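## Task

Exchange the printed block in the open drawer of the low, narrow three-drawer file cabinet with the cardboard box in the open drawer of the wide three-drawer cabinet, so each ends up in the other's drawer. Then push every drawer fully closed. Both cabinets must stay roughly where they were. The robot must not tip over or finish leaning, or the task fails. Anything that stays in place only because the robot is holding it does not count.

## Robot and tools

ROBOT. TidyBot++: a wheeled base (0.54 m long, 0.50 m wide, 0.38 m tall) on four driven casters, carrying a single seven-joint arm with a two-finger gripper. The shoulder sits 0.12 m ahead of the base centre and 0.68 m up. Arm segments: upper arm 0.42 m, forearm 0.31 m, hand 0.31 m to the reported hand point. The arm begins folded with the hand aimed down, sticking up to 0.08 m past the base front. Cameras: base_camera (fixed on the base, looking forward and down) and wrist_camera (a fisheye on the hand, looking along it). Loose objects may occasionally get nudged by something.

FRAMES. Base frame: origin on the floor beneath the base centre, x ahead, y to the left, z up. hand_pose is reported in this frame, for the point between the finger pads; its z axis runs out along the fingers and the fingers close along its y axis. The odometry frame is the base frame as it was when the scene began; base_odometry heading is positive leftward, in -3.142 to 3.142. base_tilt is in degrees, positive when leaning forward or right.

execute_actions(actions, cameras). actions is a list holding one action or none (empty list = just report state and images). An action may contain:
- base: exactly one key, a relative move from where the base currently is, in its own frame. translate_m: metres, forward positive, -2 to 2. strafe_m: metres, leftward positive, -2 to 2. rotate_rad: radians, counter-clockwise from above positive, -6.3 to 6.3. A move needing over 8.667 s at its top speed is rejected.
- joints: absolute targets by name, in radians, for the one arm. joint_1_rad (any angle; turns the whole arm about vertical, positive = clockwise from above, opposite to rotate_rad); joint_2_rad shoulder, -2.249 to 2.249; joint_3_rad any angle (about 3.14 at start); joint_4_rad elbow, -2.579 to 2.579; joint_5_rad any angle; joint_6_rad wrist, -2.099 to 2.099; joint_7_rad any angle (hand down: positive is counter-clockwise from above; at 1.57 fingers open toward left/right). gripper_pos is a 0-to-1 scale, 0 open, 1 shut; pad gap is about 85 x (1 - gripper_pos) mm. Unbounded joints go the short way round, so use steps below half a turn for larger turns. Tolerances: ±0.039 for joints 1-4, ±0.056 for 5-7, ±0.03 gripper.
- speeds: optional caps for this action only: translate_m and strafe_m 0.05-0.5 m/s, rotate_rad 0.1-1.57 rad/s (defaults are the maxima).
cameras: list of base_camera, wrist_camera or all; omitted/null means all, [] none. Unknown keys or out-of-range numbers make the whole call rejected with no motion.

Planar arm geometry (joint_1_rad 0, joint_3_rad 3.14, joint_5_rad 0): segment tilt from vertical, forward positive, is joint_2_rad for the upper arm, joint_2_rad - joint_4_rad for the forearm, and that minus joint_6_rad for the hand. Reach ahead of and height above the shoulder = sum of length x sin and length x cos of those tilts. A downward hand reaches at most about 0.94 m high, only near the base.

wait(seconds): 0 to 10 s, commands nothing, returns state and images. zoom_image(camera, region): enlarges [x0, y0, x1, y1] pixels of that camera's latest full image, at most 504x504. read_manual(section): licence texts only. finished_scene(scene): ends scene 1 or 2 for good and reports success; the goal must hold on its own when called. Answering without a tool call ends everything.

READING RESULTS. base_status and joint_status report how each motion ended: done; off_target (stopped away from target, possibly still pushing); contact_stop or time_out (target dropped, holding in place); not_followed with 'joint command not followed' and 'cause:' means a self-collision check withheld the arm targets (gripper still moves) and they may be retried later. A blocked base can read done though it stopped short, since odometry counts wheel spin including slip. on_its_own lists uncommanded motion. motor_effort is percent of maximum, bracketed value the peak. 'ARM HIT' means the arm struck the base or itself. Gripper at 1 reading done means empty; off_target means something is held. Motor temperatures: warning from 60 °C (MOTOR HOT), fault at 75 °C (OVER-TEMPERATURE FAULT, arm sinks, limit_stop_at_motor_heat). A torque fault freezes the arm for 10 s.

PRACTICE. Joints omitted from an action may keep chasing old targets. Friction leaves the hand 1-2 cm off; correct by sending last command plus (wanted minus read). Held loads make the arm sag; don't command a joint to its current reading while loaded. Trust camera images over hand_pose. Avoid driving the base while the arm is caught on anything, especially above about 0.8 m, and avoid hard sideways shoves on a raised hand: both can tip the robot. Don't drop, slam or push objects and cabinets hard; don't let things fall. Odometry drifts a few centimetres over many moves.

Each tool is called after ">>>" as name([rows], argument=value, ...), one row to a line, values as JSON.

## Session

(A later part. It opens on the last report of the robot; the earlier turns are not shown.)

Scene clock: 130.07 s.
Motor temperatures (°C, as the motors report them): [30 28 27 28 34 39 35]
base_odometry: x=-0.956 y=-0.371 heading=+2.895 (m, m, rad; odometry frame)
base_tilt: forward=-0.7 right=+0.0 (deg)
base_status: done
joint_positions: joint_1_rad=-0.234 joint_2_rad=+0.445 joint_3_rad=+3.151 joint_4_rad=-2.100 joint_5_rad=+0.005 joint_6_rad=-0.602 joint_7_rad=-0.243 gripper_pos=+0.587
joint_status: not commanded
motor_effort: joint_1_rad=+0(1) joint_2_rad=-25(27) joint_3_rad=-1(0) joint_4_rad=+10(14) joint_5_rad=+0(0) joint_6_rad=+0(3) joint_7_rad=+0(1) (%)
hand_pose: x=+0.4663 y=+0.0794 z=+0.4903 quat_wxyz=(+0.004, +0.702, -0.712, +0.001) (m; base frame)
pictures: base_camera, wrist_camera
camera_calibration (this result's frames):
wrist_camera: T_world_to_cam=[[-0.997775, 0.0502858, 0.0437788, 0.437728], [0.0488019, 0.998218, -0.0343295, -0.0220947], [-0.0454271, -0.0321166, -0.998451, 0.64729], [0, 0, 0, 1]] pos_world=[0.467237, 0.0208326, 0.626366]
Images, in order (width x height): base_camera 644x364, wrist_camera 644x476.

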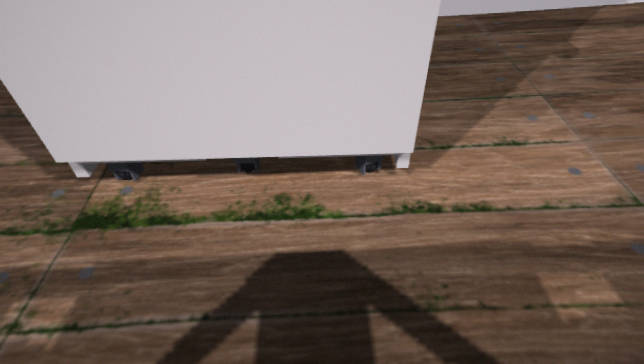

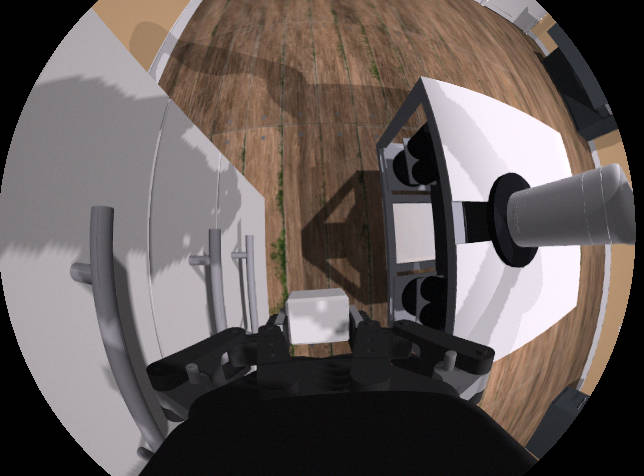

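>>> execute_actions([
  {"base":{"translate_m":-1.15},"joints":{"joint_1_rad":0.02,"joint_2_rad":0.03,"joint_4_rad":-1.9,"joint_6_rad":-0.9,"joint_7_rad":1.59}},
], cameras=["wrist_camera"])

>>> execute_actions([
  {"base":{"rotate_rad":3.14},"joints":{"joint_4_rad":-1.47,"joint_6_rad":-1.65}},
])

Scene clock: 140.90 s.
Motor temperatures (°C, as the motors report them): [30 28 27 28 34 39 35]
base_odometry: x=+0.160 y=-0.651 heading=+2.895 (m, m, rad; odometry frame)
base_tilt: forward=-0.8 right=+0.0 (deg)
base_status: done
joint_positions: joint_1_rad=-0.001 joint_2_rad=+0.028 joint_3_rad=+3.151 joint_4_rad=-1.923 joint_5_rad=+0.005 joint_6_rad=-0.870 joint_7_rad=+1.575 gripper_pos=+0.587
joint_status: all done
motor_effort: joint_1_rad=+0(2) joint_2_rad=-18(27) joint_3_rad=-1(2) joint_4_rad=+19(19) joint_5_rad=-1(0) joint_6_rad=+2(3) joint_7_rad=+0(0) (%)
hand_pose: x=+0.5209 y=-0.0030 z=+0.6901 quat_wxyz=(+0.003, +0.987, -0.001, +0.160) (m; base frame)
pictures: wrist_camera
camera_calibration (this result's frames):
wrist_camera: T_world_to_cam=[[-0.0495772, -0.998228, 0.0329027, -0.00194672], [-0.939723, 0.0354617, -0.340093, 0.787438], [0.338323, -0.0477803, -0.939816, 0.606238], [0, 0, 0, 1]] pos_world=[0.534773, -0.000900921, 0.837618]
Images, in order (width x height): wrist_camera 644x476.

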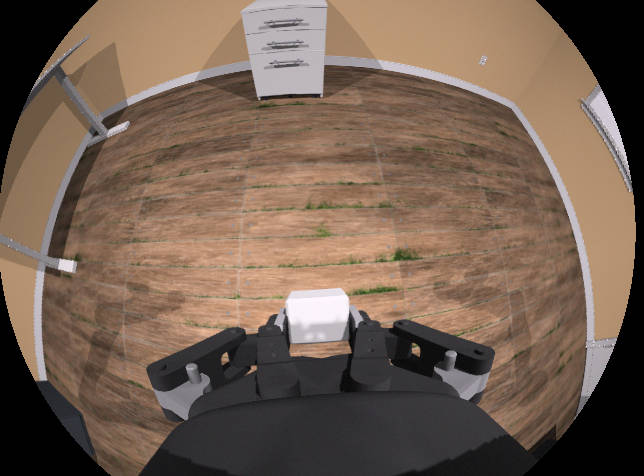

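Scene clock: 144.27 s.
Motor temperatures (°C, as the motors report them): [30 28 27 28 34 39 35]
base_odometry: x=+0.160 y=-0.651 heading=-0.249 (m, m, rad; odometry frame)
base_tilt: forward=-0.7 right=+0.0 (deg)
base_status: done
joint_positions: joint_1_rad=+0.005 joint_2_rad=+0.031 joint_3_rad=+3.151 joint_4_rad=-1.489 joint_5_rad=+0.005 joint_6_rad=-1.614 joint_7_rad=+1.575 gripper_pos=+0.587
joint_status: all done
motor_effort: joint_1_rad=+0(2) joint_2_rad=-18(21) joint_3_rad=-1(3) joint_4_rad=+18(19) joint_5_rad=+0(0) joint_6_rad=+0(3) joint_7_rad=+0(0) (%)
hand_pose: x=+0.4484 y=-0.0047 z=+0.8068 quat_wxyz=(+0.002, +1.000, -0.005, +0.004) (m; base frame)
pictures: base_camera, wrist_camera
camera_calibration (this result's frames):
wrist_camera: T_world_to_cam=[[-0.0465984, -0.997893, 0.0451454, -0.0222627], [-0.998411, 0.0450936, -0.0337948, 0.538319], [0.0316878, -0.0466484, -0.998409, 0.925062], [0, 0, 0, 1]] pos_world=[0.507113, -0.00333789, 0.942788]
Images, in order (width x height): base_camera 644x364, wrist_camera 644x476.

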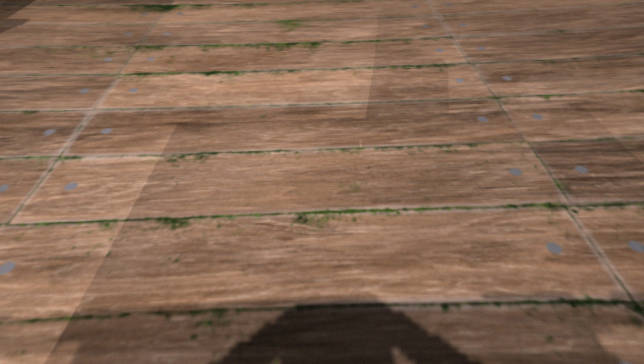

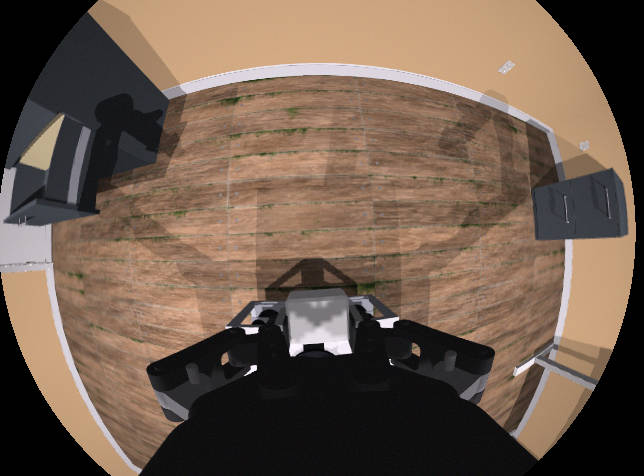

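>>> zoom_image(camera="wrist_camera", region=[510, 140, 644, 270])

>>> execute_actions([
  {"base":{"strafe_m":1.05}},
])

Region (510, 140, 644, 270) of wrist_camera's 644x476 image, scaled by 3.761; it fills the top 489 rows of this view, and the rest is white.

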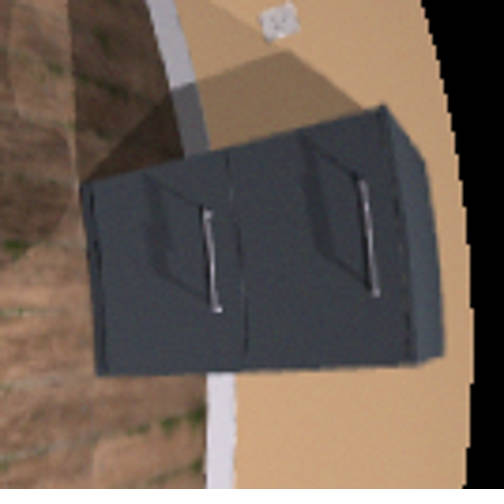

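Scene clock: 150.47 s.
Motor temperatures (°C, as the motors report them): [30 28 27 29 34 39 35]
base_odometry: x=+0.416 y=+0.367 heading=-0.248 (m, m, rad; odometry frame)
base_tilt: forward=-0.7 right=+0.0 (deg)
base_status: done
joint_positions: joint_1_rad=+0.005 joint_2_rad=+0.031 joint_3_rad=+3.151 joint_4_rad=-1.489 joint_5_rad=+0.004 joint_6_rad=-1.614 joint_7_rad=+1.575 gripper_pos=+0.587
joint_status: not commanded
motor_effort: joint_1_rad=+0(2) joint_2_rad=-18(19) joint_3_rad=-2(2) joint_4_rad=+18(18) joint_5_rad=-1(1) joint_6_rad=+0(0) joint_7_rad=+0(1) (%)
hand_pose: x=+0.4483 y=-0.0049 z=+0.8068 quat_wxyz=(+0.002, +1.000, -0.005, +0.003) (m; base frame)
pictures: base_camera, wrist_camera
camera_calibration (this result's frames):
wrist_camera: T_world_to_cam=[[-0.0475438, -0.997858, 0.0449424, -0.0219297], [-0.998376, 0.0460592, -0.0335127, 0.538003], [0.0313709, -0.0464627, -0.998427, 0.925211], [0, 0, 0, 1]] pos_world=[0.507063, -0.00367485, 0.942771]
Images, in order (width x height): base_camera 644x364, wrist_camera 644x476.

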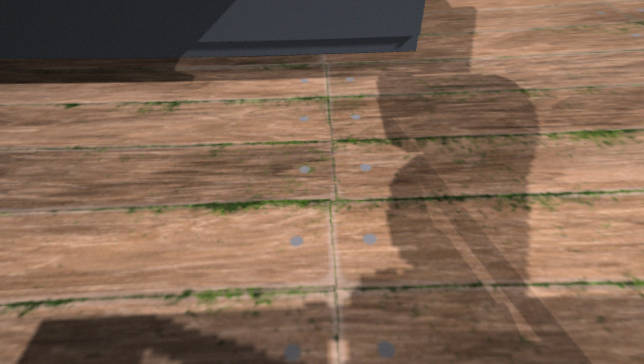

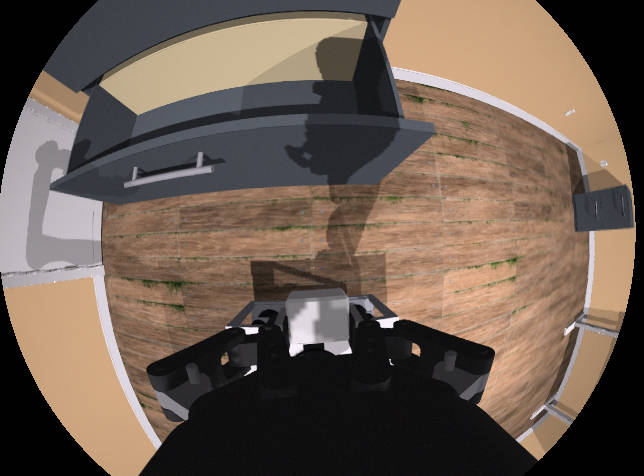

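>>> execute_actions([
  {"base":{"translate_m":0.31}},
], cameras=[])

>>> execute_actions([
  {"joints":{"joint_2_rad":0.204,"joint_4_rad":-2.0,"joint_6_rad":-0.92}},
])

>>> execute_actions([
  {"joints":{"joint_2_rad":0.60,"joint_4_rad":-2.225,"joint_6_rad":-0.305}},
], cameras=["wrist_camera"])

Scene clock: 157.97 s.
Motor temperatures (°C, as the motors report them): [30 28 27 29 34 39 35]
base_odometry: x=+0.717 y=+0.291 heading=-0.247 (m, m, rad; odometry frame)
base_tilt: forward=-0.8 right=+0.0 (deg)
base_status: done
joint_positions: joint_1_rad=+0.005 joint_2_rad=+0.036 joint_3_rad=+3.151 joint_4_rad=-1.489 joint_5_rad=+0.004 joint_6_rad=-1.618 joint_7_rad=+1.575 gripper_pos=+0.587
joint_status: not commanded
motor_effort: joint_1_rad=+0(0) joint_2_rad=-18(21) joint_3_rad=-2(0) joint_4_rad=+18(20) joint_5_rad=-1(0) joint_6_rad=+0(1) joint_7_rad=+0(0) (%)
hand_pose: x=+0.4478 y=-0.0049 z=+0.8053 quat_wxyz=(+0.002, +1.000, -0.005, -0.001) (m; base frame)
pictures: none
No camera images: the call's "cameras" was empty. Leave "cameras" out to get every camera's image.

Scene clock: 159.73 s.
Motor temperatures (°C, as the motors report them): [30 28 27 29 34 39 35]
base_odometry: x=+0.717 y=+0.291 heading=-0.247 (m, m, rad; odometry frame)
base_tilt: forward=-0.7 right=+0.0 (deg)
base_status: not commanded
joint_positions: joint_1_rad=+0.005 joint_2_rad=+0.196 joint_3_rad=+3.151 joint_4_rad=-1.978 joint_5_rad=+0.004 joint_6_rad=-0.954 joint_7_rad=+1.575 gripper_pos=+0.587
joint_status: all done
motor_effort: joint_1_rad=+0(0) joint_2_rad=-21(24) joint_3_rad=-1(1) joint_4_rad=+15(17) joint_5_rad=-1(1) joint_6_rad=+0(0) joint_7_rad=+1(0) (%)
hand_pose: x=+0.4641 y=-0.0050 z=+0.6050 quat_wxyz=(+0.003, +1.000, -0.004, +0.007) (m; base frame)
pictures: base_camera, wrist_camera
camera_calibration (this result's frames):
wrist_camera: T_world_to_cam=[[-0.0450287, -0.997948, 0.0455223, -0.0137394], [-0.998234, 0.0431806, -0.0407962, 0.55133], [0.0387468, -0.0472789, -0.99813, 0.719652], [0, 0, 0, 1]] pos_world=[0.521854, -0.00349366, 0.741424]
Images, in order (width x height): base_camera 644x364, wrist_camera 644x476.

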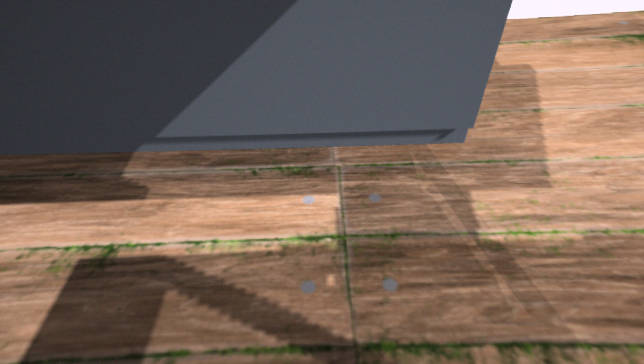

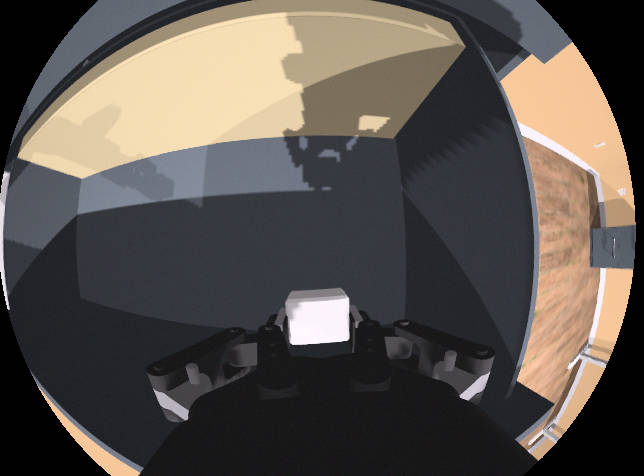

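Scene clock: 161.30 s.
Motor temperatures (°C, as the motors report them): [30 28 27 29 34 39 35]
base_odometry: x=+0.717 y=+0.291 heading=-0.247 (m, m, rad; odometry frame)
base_tilt: forward=-0.7 right=+0.0 (deg)
base_status: not commanded
joint_positions: joint_1_rad=+0.005 joint_2_rad=+0.598 joint_3_rad=+3.151 joint_4_rad=-2.201 joint_5_rad=+0.004 joint_6_rad=-0.338 joint_7_rad=+1.575 gripper_pos=+0.587
joint_status: all done
motor_effort: joint_1_rad=+0(0) joint_2_rad=-27(29) joint_3_rad=-1(2) joint_4_rad=+6(16) joint_5_rad=-1(0) joint_6_rad=+0(1) joint_7_rad=+0(0) (%)
hand_pose: x=+0.4629 y=-0.0051 z=+0.4222 quat_wxyz=(+0.003, +1.000, -0.003, +0.002) (m; base frame)
pictures: wrist_camera
camera_calibration (this result's frames):
wrist_camera: T_world_to_cam=[[-0.0415413, -0.998015, 0.047339, -0.00795281], [-0.998712, 0.0400949, -0.0311066, 0.538713], [0.0291467, -0.0485703, -0.998394, 0.541734], [0, 0, 0, 1]] pos_world=[0.521898, -0.00322448, 0.557998]
Images, in order (width x height): wrist_camera 644x476.

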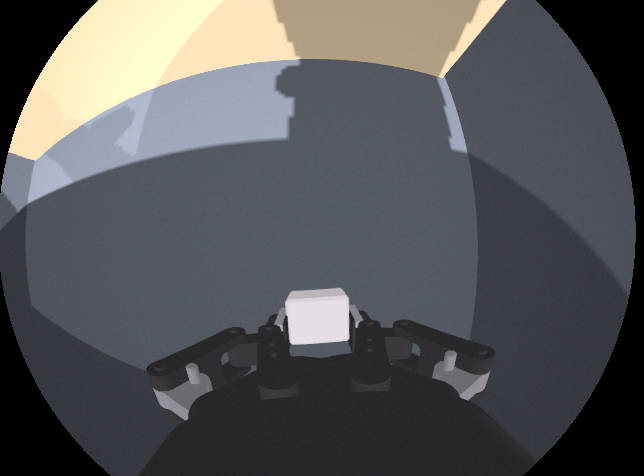

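>>> execute_actions([
  {"joints":{"joint_2_rad":0.648,"joint_6_rad":-0.26}},
], cameras=[])

>>> execute_actions([
  {"joints":{"gripper_pos":0.3}},
], cameras=[])

>>> execute_actions([
  {"joints":{"joint_2_rad":0.204,"joint_4_rad":-1.97,"joint_6_rad":-0.98}},
], cameras=["wrist_camera"])

>>> execute_actions([
  {"joints":{"joint_2_rad":0.05,"joint_4_rad":-1.6,"joint_6_rad":-1.5,"gripper_pos":1}},
], cameras=[])

Scene clock: 167.80 s.
Motor temperatures (°C, as the motors report them): [30 28 27 29 34 39 35]
base_odometry: x=+0.717 y=+0.291 heading=-0.247 (m, m, rad; odometry frame)
base_tilt: forward=-0.7 right=+0.0 (deg)
base_status: not commanded
joint_positions: joint_1_rad=+0.005 joint_2_rad=+0.636 joint_3_rad=+3.151 joint_4_rad=-2.202 joint_5_rad=+0.004 joint_6_rad=-0.290 joint_7_rad=+1.575 gripper_pos=+0.587
joint_status: all done
motor_effort: joint_1_rad=+0(0) joint_2_rad=-21(28) joint_3_rad=-1(2) joint_4_rad=+3(6) joint_5_rad=+0(1) joint_6_rad=-1(1) joint_7_rad=+1(1) (%)
hand_pose: x=+0.4674 y=-0.0052 z=+0.4091 quat_wxyz=(+0.004, +1.000, -0.002, +0.007) (m; base frame)
pictures: none
No camera images: the call's "cameras" was empty. Leave "cameras" out to get every camera's image.

Scene clock: 168.73 s.
Motor temperatures (°C, as the motors report them): [30 28 27 28 34 39 35]
base_odometry: x=+0.717 y=+0.291 heading=-0.247 (m, m, rad; odometry frame)
base_tilt: forward=-0.8 right=+0.0 (deg)
base_status: not commanded
joint_positions: joint_1_rad=+0.005 joint_2_rad=+0.644 joint_3_rad=+3.151 joint_4_rad=-2.203 joint_5_rad=+0.004 joint_6_rad=-0.290 joint_7_rad=+1.575 gripper_pos=+0.300
joint_status: all done
motor_effort: joint_1_rad=+0(0) joint_2_rad=-27(28) joint_3_rad=-1(1) joint_4_rad=+5(5) joint_5_rad=+0(0) joint_6_rad=+0(1) joint_7_rad=+0(0) (%)
hand_pose: x=+0.4641 y=-0.0052 z=+0.4060 quat_wxyz=(+0.004, +1.000, -0.002, +0.002) (m; base frame)
pictures: none
No camera images: the call's "cameras" was empty. Leave "cameras" out to get every camera's image.

Scene clock: 170.37 s.
Motor temperatures (°C, as the motors report them): [30 28 27 29 34 39 35]
base_odometry: x=+0.717 y=+0.291 heading=-0.247 (m, m, rad; odometry frame)
base_tilt: forward=-0.8 right=+0.0 (deg)
base_status: not commanded
joint_positions: joint_1_rad=+0.005 joint_2_rad=+0.206 joint_3_rad=+3.151 joint_4_rad=-1.995 joint_5_rad=+0.004 joint_6_rad=-0.948 joint_7_rad=+1.575 gripper_pos=+0.300
joint_status: all done
motor_effort: joint_1_rad=+0(0) joint_2_rad=-20(29) joint_3_rad=-1(1) joint_4_rad=+14(15) joint_5_rad=+0(0) joint_6_rad=+0(0) joint_7_rad=+0(1) (%)
hand_pose: x=+0.4566 y=-0.0049 z=+0.5970 quat_wxyz=(+0.003, +1.000, -0.004, -0.004) (m; base frame)
pictures: wrist_camera
camera_calibration (this result's frames):
wrist_camera: T_world_to_cam=[[-0.0440149, -0.997959, 0.0462657, -0.0145229], [-0.998893, 0.0431914, -0.0186501, 0.53054], [0.0166137, -0.0470353, -0.998755, 0.722469], [0, 0, 0, 1]] pos_world=[0.51731, -0.00342648, 0.732136]
Images, in order (width x height): wrist_camera 644x476.

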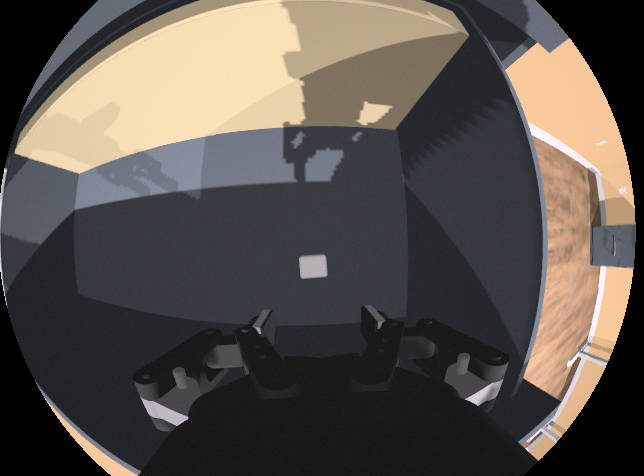

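Scene clock: 171.87 s.
Motor temperatures (°C, as the motors report them): [30 28 27 29 34 39 35]
base_odometry: x=+0.717 y=+0.291 heading=-0.247 (m, m, rad; odometry frame)
base_tilt: forward=-0.8 right=+0.0 (deg)
base_status: not commanded
joint_positions: joint_1_rad=+0.005 joint_2_rad=+0.054 joint_3_rad=+3.151 joint_4_rad=-1.621 joint_5_rad=+0.004 joint_6_rad=-1.468 joint_7_rad=+1.575 gripper_pos=+0.999
joint_status: all done
motor_effort: joint_1_rad=+0(0) joint_2_rad=-19(22) joint_3_rad=-1(1) joint_4_rad=+18(19) joint_5_rad=-1(1) joint_6_rad=+0(0) joint_7_rad=+0(0) (%)
hand_pose: x=+0.4540 y=-0.0050 z=+0.7580 quat_wxyz=(+0.002, +1.000, -0.005, +0.000) (m; base frame)
pictures: none
No camera images: the call's "cameras" was empty. Leave "cameras" out to get every camera's image.

>>> execute_actions([
  {"base":{"translate_m":-0.26},"joints":{"joint_6_rad":-1.15}},
], cameras=[])

>>> execute_actions([
  {"joints":{"joint_4_rad":-2.43,"joint_6_rad":0.09}},
])

Scene clock: 177.63 s.
Motor temperatures (°C, as the motors report them): [30 28 27 29 34 39 35]
base_odometry: x=+0.465 y=+0.355 heading=-0.247 (m, m, rad; odometry frame)
base_tilt: forward=-0.7 right=+0.0 (deg)
base_status: done
joint_positions: joint_1_rad=+0.007 joint_2_rad=+0.046 joint_3_rad=+3.152 joint_4_rad=-1.614 joint_5_rad=+0.003 joint_6_rad=-1.161 joint_7_rad=+1.575 gripper_pos=+0.999
joint_status: all done
motor_effort: joint_1_rad=+0(4) joint_2_rad=-20(22) joint_3_rad=-1(4) joint_4_rad=+19(21) joint_5_rad=-1(2) joint_6_rad=+3(3) joint_7_rad=+1(0) (%)
hand_pose: x=+0.5495 y=-0.0070 z=+0.7784 quat_wxyz=(+0.003, +0.987, -0.006, +0.159) (m; base frame)
pictures: none
No camera images: the call's "cameras" was empty. Leave "cameras" out to get every camera's image.

Scene clock: 179.77 s.
Motor temperatures (°C, as the motors report them): [30 28 27 29 34 39 35]
base_odometry: x=+0.465 y=+0.355 heading=-0.247 (m, m, rad; odometry frame)
base_tilt: forward=-0.7 right=+0.0 (deg)
base_status: not commanded
joint_positions: joint_1_rad=+0.007 joint_2_rad=+0.046 joint_3_rad=+3.152 joint_4_rad=-2.408 joint_5_rad=+0.003 joint_6_rad=+0.056 joint_7_rad=+1.575 gripper_pos=+0.999
joint_status: all done
motor_effort: joint_1_rad=+0(0) joint_2_rad=-15(20) joint_3_rad=-1(1) joint_4_rad=+15(20) joint_5_rad=-1(1) joint_6_rad=+5(6) joint_7_rad=+0(0) (%)
hand_pose: x=+0.5487 y=-0.0062 z=+0.6299 quat_wxyz=(+0.005, +0.932, -0.005, +0.363) (m; base frame)
pictures: base_camera, wrist_camera
camera_calibration (this result's frames):
wrist_camera: T_world_to_cam=[[-0.0663483, -0.997741, 0.0105181, 0.0215576], [-0.717181, 0.0403572, -0.695717, 0.895141], [0.693721, -0.053703, -0.718239, 0.205465], [0, 0, 0, 1]] pos_world=[0.500873, -0.00358241, 0.770111]
Images, in order (width x height): base_camera 644x364, wrist_camera 644x476.

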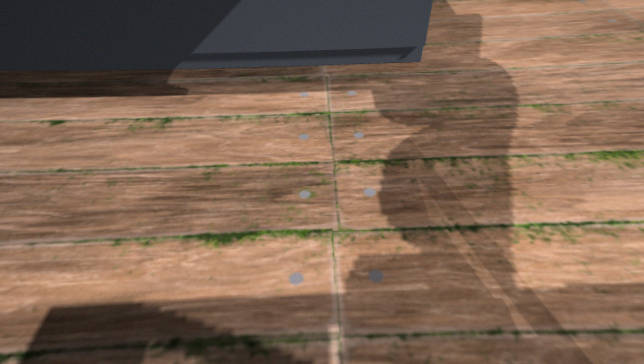

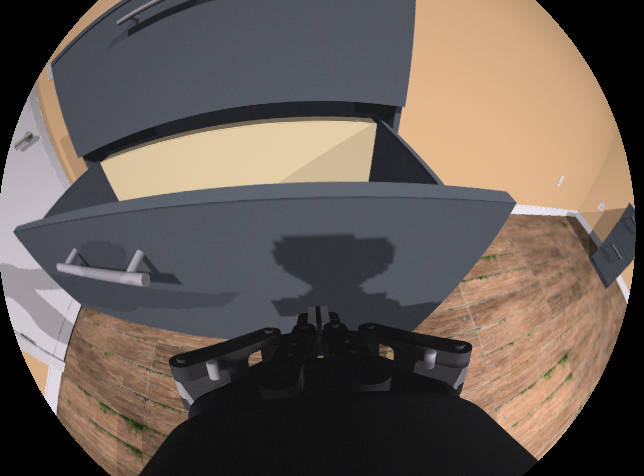

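>>> execute_actions([
  {"base":{"translate_m":0.34},"speeds":{"translate_m":0.08}},
])

Scene clock: 186.23 s.
Motor temperatures (°C, as the motors report them): [30 28 27 29 34 39 35]
base_odometry: x=+0.794 y=+0.272 heading=-0.247 (m, m, rad; odometry frame)
base_tilt: forward=-0.8 right=+0.0 (deg)
base_status: done
joint_positions: joint_1_rad=+0.008 joint_2_rad=+0.045 joint_3_rad=+3.152 joint_4_rad=-2.429 joint_5_rad=+0.003 joint_6_rad=+0.056 joint_7_rad=+1.575 gripper_pos=+0.999
joint_status: not commanded
motor_effort: joint_1_rad=+0(2) joint_2_rad=-15(17) joint_3_rad=-1(4) joint_4_rad=+15(23) joint_5_rad=-1(0) joint_6_rad=+5(11) joint_7_rad=+0(0) (%)
hand_pose: x=+0.5389 y=-0.0065 z=+0.6221 quat_wxyz=(+0.005, +0.935, -0.005, +0.354) (m; base frame)
pictures: base_camera, wrist_camera
camera_calibration (this result's frames):
wrist_camera: T_world_to_cam=[[-0.0673452, -0.997664, 0.0114385, 0.0206198], [-0.730352, 0.0414837, -0.68181, 0.881125], [0.679743, -0.0542707, -0.73144, 0.222373], [0, 0, 0, 1]] pos_world=[0.493764, -0.00391245, 0.763176]
Images, in order (width x height): base_camera 644x364, wrist_camera 644x476.

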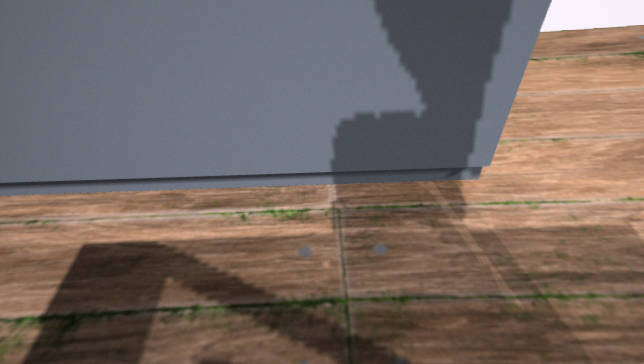

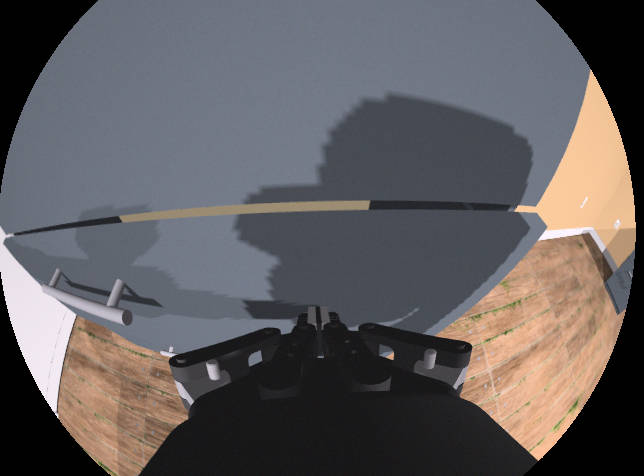

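>>> execute_actions([
  {"base":{"translate_m":0.045},"speeds":{"translate_m":0.05}},
], cameras=["wrist_camera"])

Scene clock: 189.47 s.
Motor temperatures (°C, as the motors report them): [30 28 27 29 34 39 35]
base_odometry: x=+0.838 y=+0.261 heading=-0.246 (m, m, rad; odometry frame)
base_tilt: forward=-0.7 right=+0.0 (deg)
base_status: done
joint_positions: joint_1_rad=+0.008 joint_2_rad=+0.033 joint_3_rad=+3.152 joint_4_rad=-2.468 joint_5_rad=+0.003 joint_6_rad=+0.056 joint_7_rad=+1.575 gripper_pos=+0.999
joint_status: not commanded
motor_effort: joint_1_rad=+0(2) joint_2_rad=-11(16) joint_3_rad=-1(1) joint_4_rad=+22(29) joint_5_rad=-1(0) joint_6_rad=+10(14) joint_7_rad=+0(0) (%)
hand_pose: x=+0.5203 y=-0.0062 z=+0.6112 quat_wxyz=(+0.005, +0.940, -0.005, +0.341) (m; base frame)
pictures: wrist_camera
camera_calibration (this result's frames):
wrist_camera: T_world_to_cam=[[-0.0670576, -0.997668, 0.0126896, 0.0189138], [-0.74934, 0.0419608, -0.660854, 0.857174], [0.658781, -0.0538242, -0.750407, 0.249523], [0, 0, 0, 1]] pos_world=[0.479203, -0.00366771, 0.753471]
Images, in order (width x height): wrist_camera 644x476.

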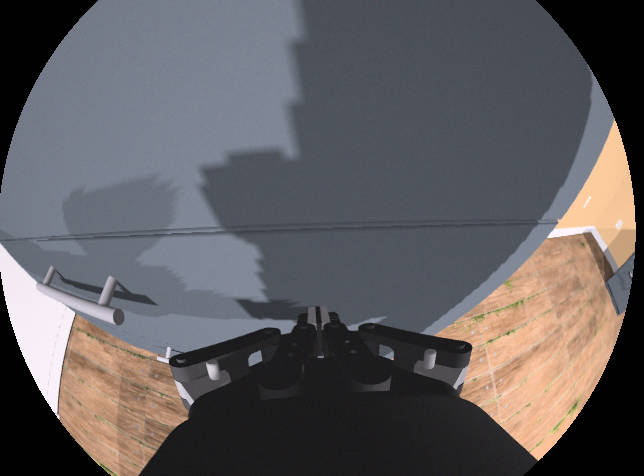

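>>> execute_actions([
  {"base":{"translate_m":-0.1}},
], cameras=["wrist_camera"])

Scene clock: 192.37 s.
Motor temperatures (°C, as the motors report them): [30 28 27 29 34 39 35]
base_odometry: x=+0.741 y=+0.285 heading=-0.246 (m, m, rad; odometry frame)
base_tilt: forward=-0.7 right=+0.0 (deg)
base_status: done
joint_positions: joint_1_rad=+0.008 joint_2_rad=+0.050 joint_3_rad=+3.152 joint_4_rad=-2.435 joint_5_rad=+0.003 joint_6_rad=+0.059 joint_7_rad=+1.575 gripper_pos=+0.999
joint_status: not commanded
motor_effort: joint_1_rad=+0(1) joint_2_rad=-16(17) joint_3_rad=-1(1) joint_4_rad=+15(22) joint_5_rad=-1(0) joint_6_rad=+5(10) joint_7_rad=+0(0) (%)
hand_pose: x=+0.5363 y=-0.0065 z=+0.6181 quat_wxyz=(+0.005, +0.937, -0.005, +0.350) (m; base frame)
pictures: wrist_camera
camera_calibration (this result's frames):
wrist_camera: T_world_to_cam=[[-0.0672799, -0.997663, 0.0119027, 0.0201984], [-0.736177, 0.0415867, -0.675511, 0.875702], [0.673437, -0.0542108, -0.737254, 0.228201], [0, 0, 0, 1]] pos_world=[0.492351, -0.00389542, 0.759548]
Images, in order (width x height): wrist_camera 644x476.

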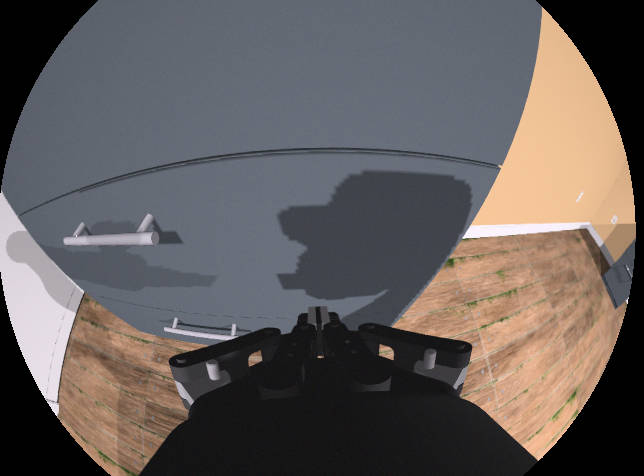

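>>> finished_scene(scene=2)

The scene is finished: the task was done.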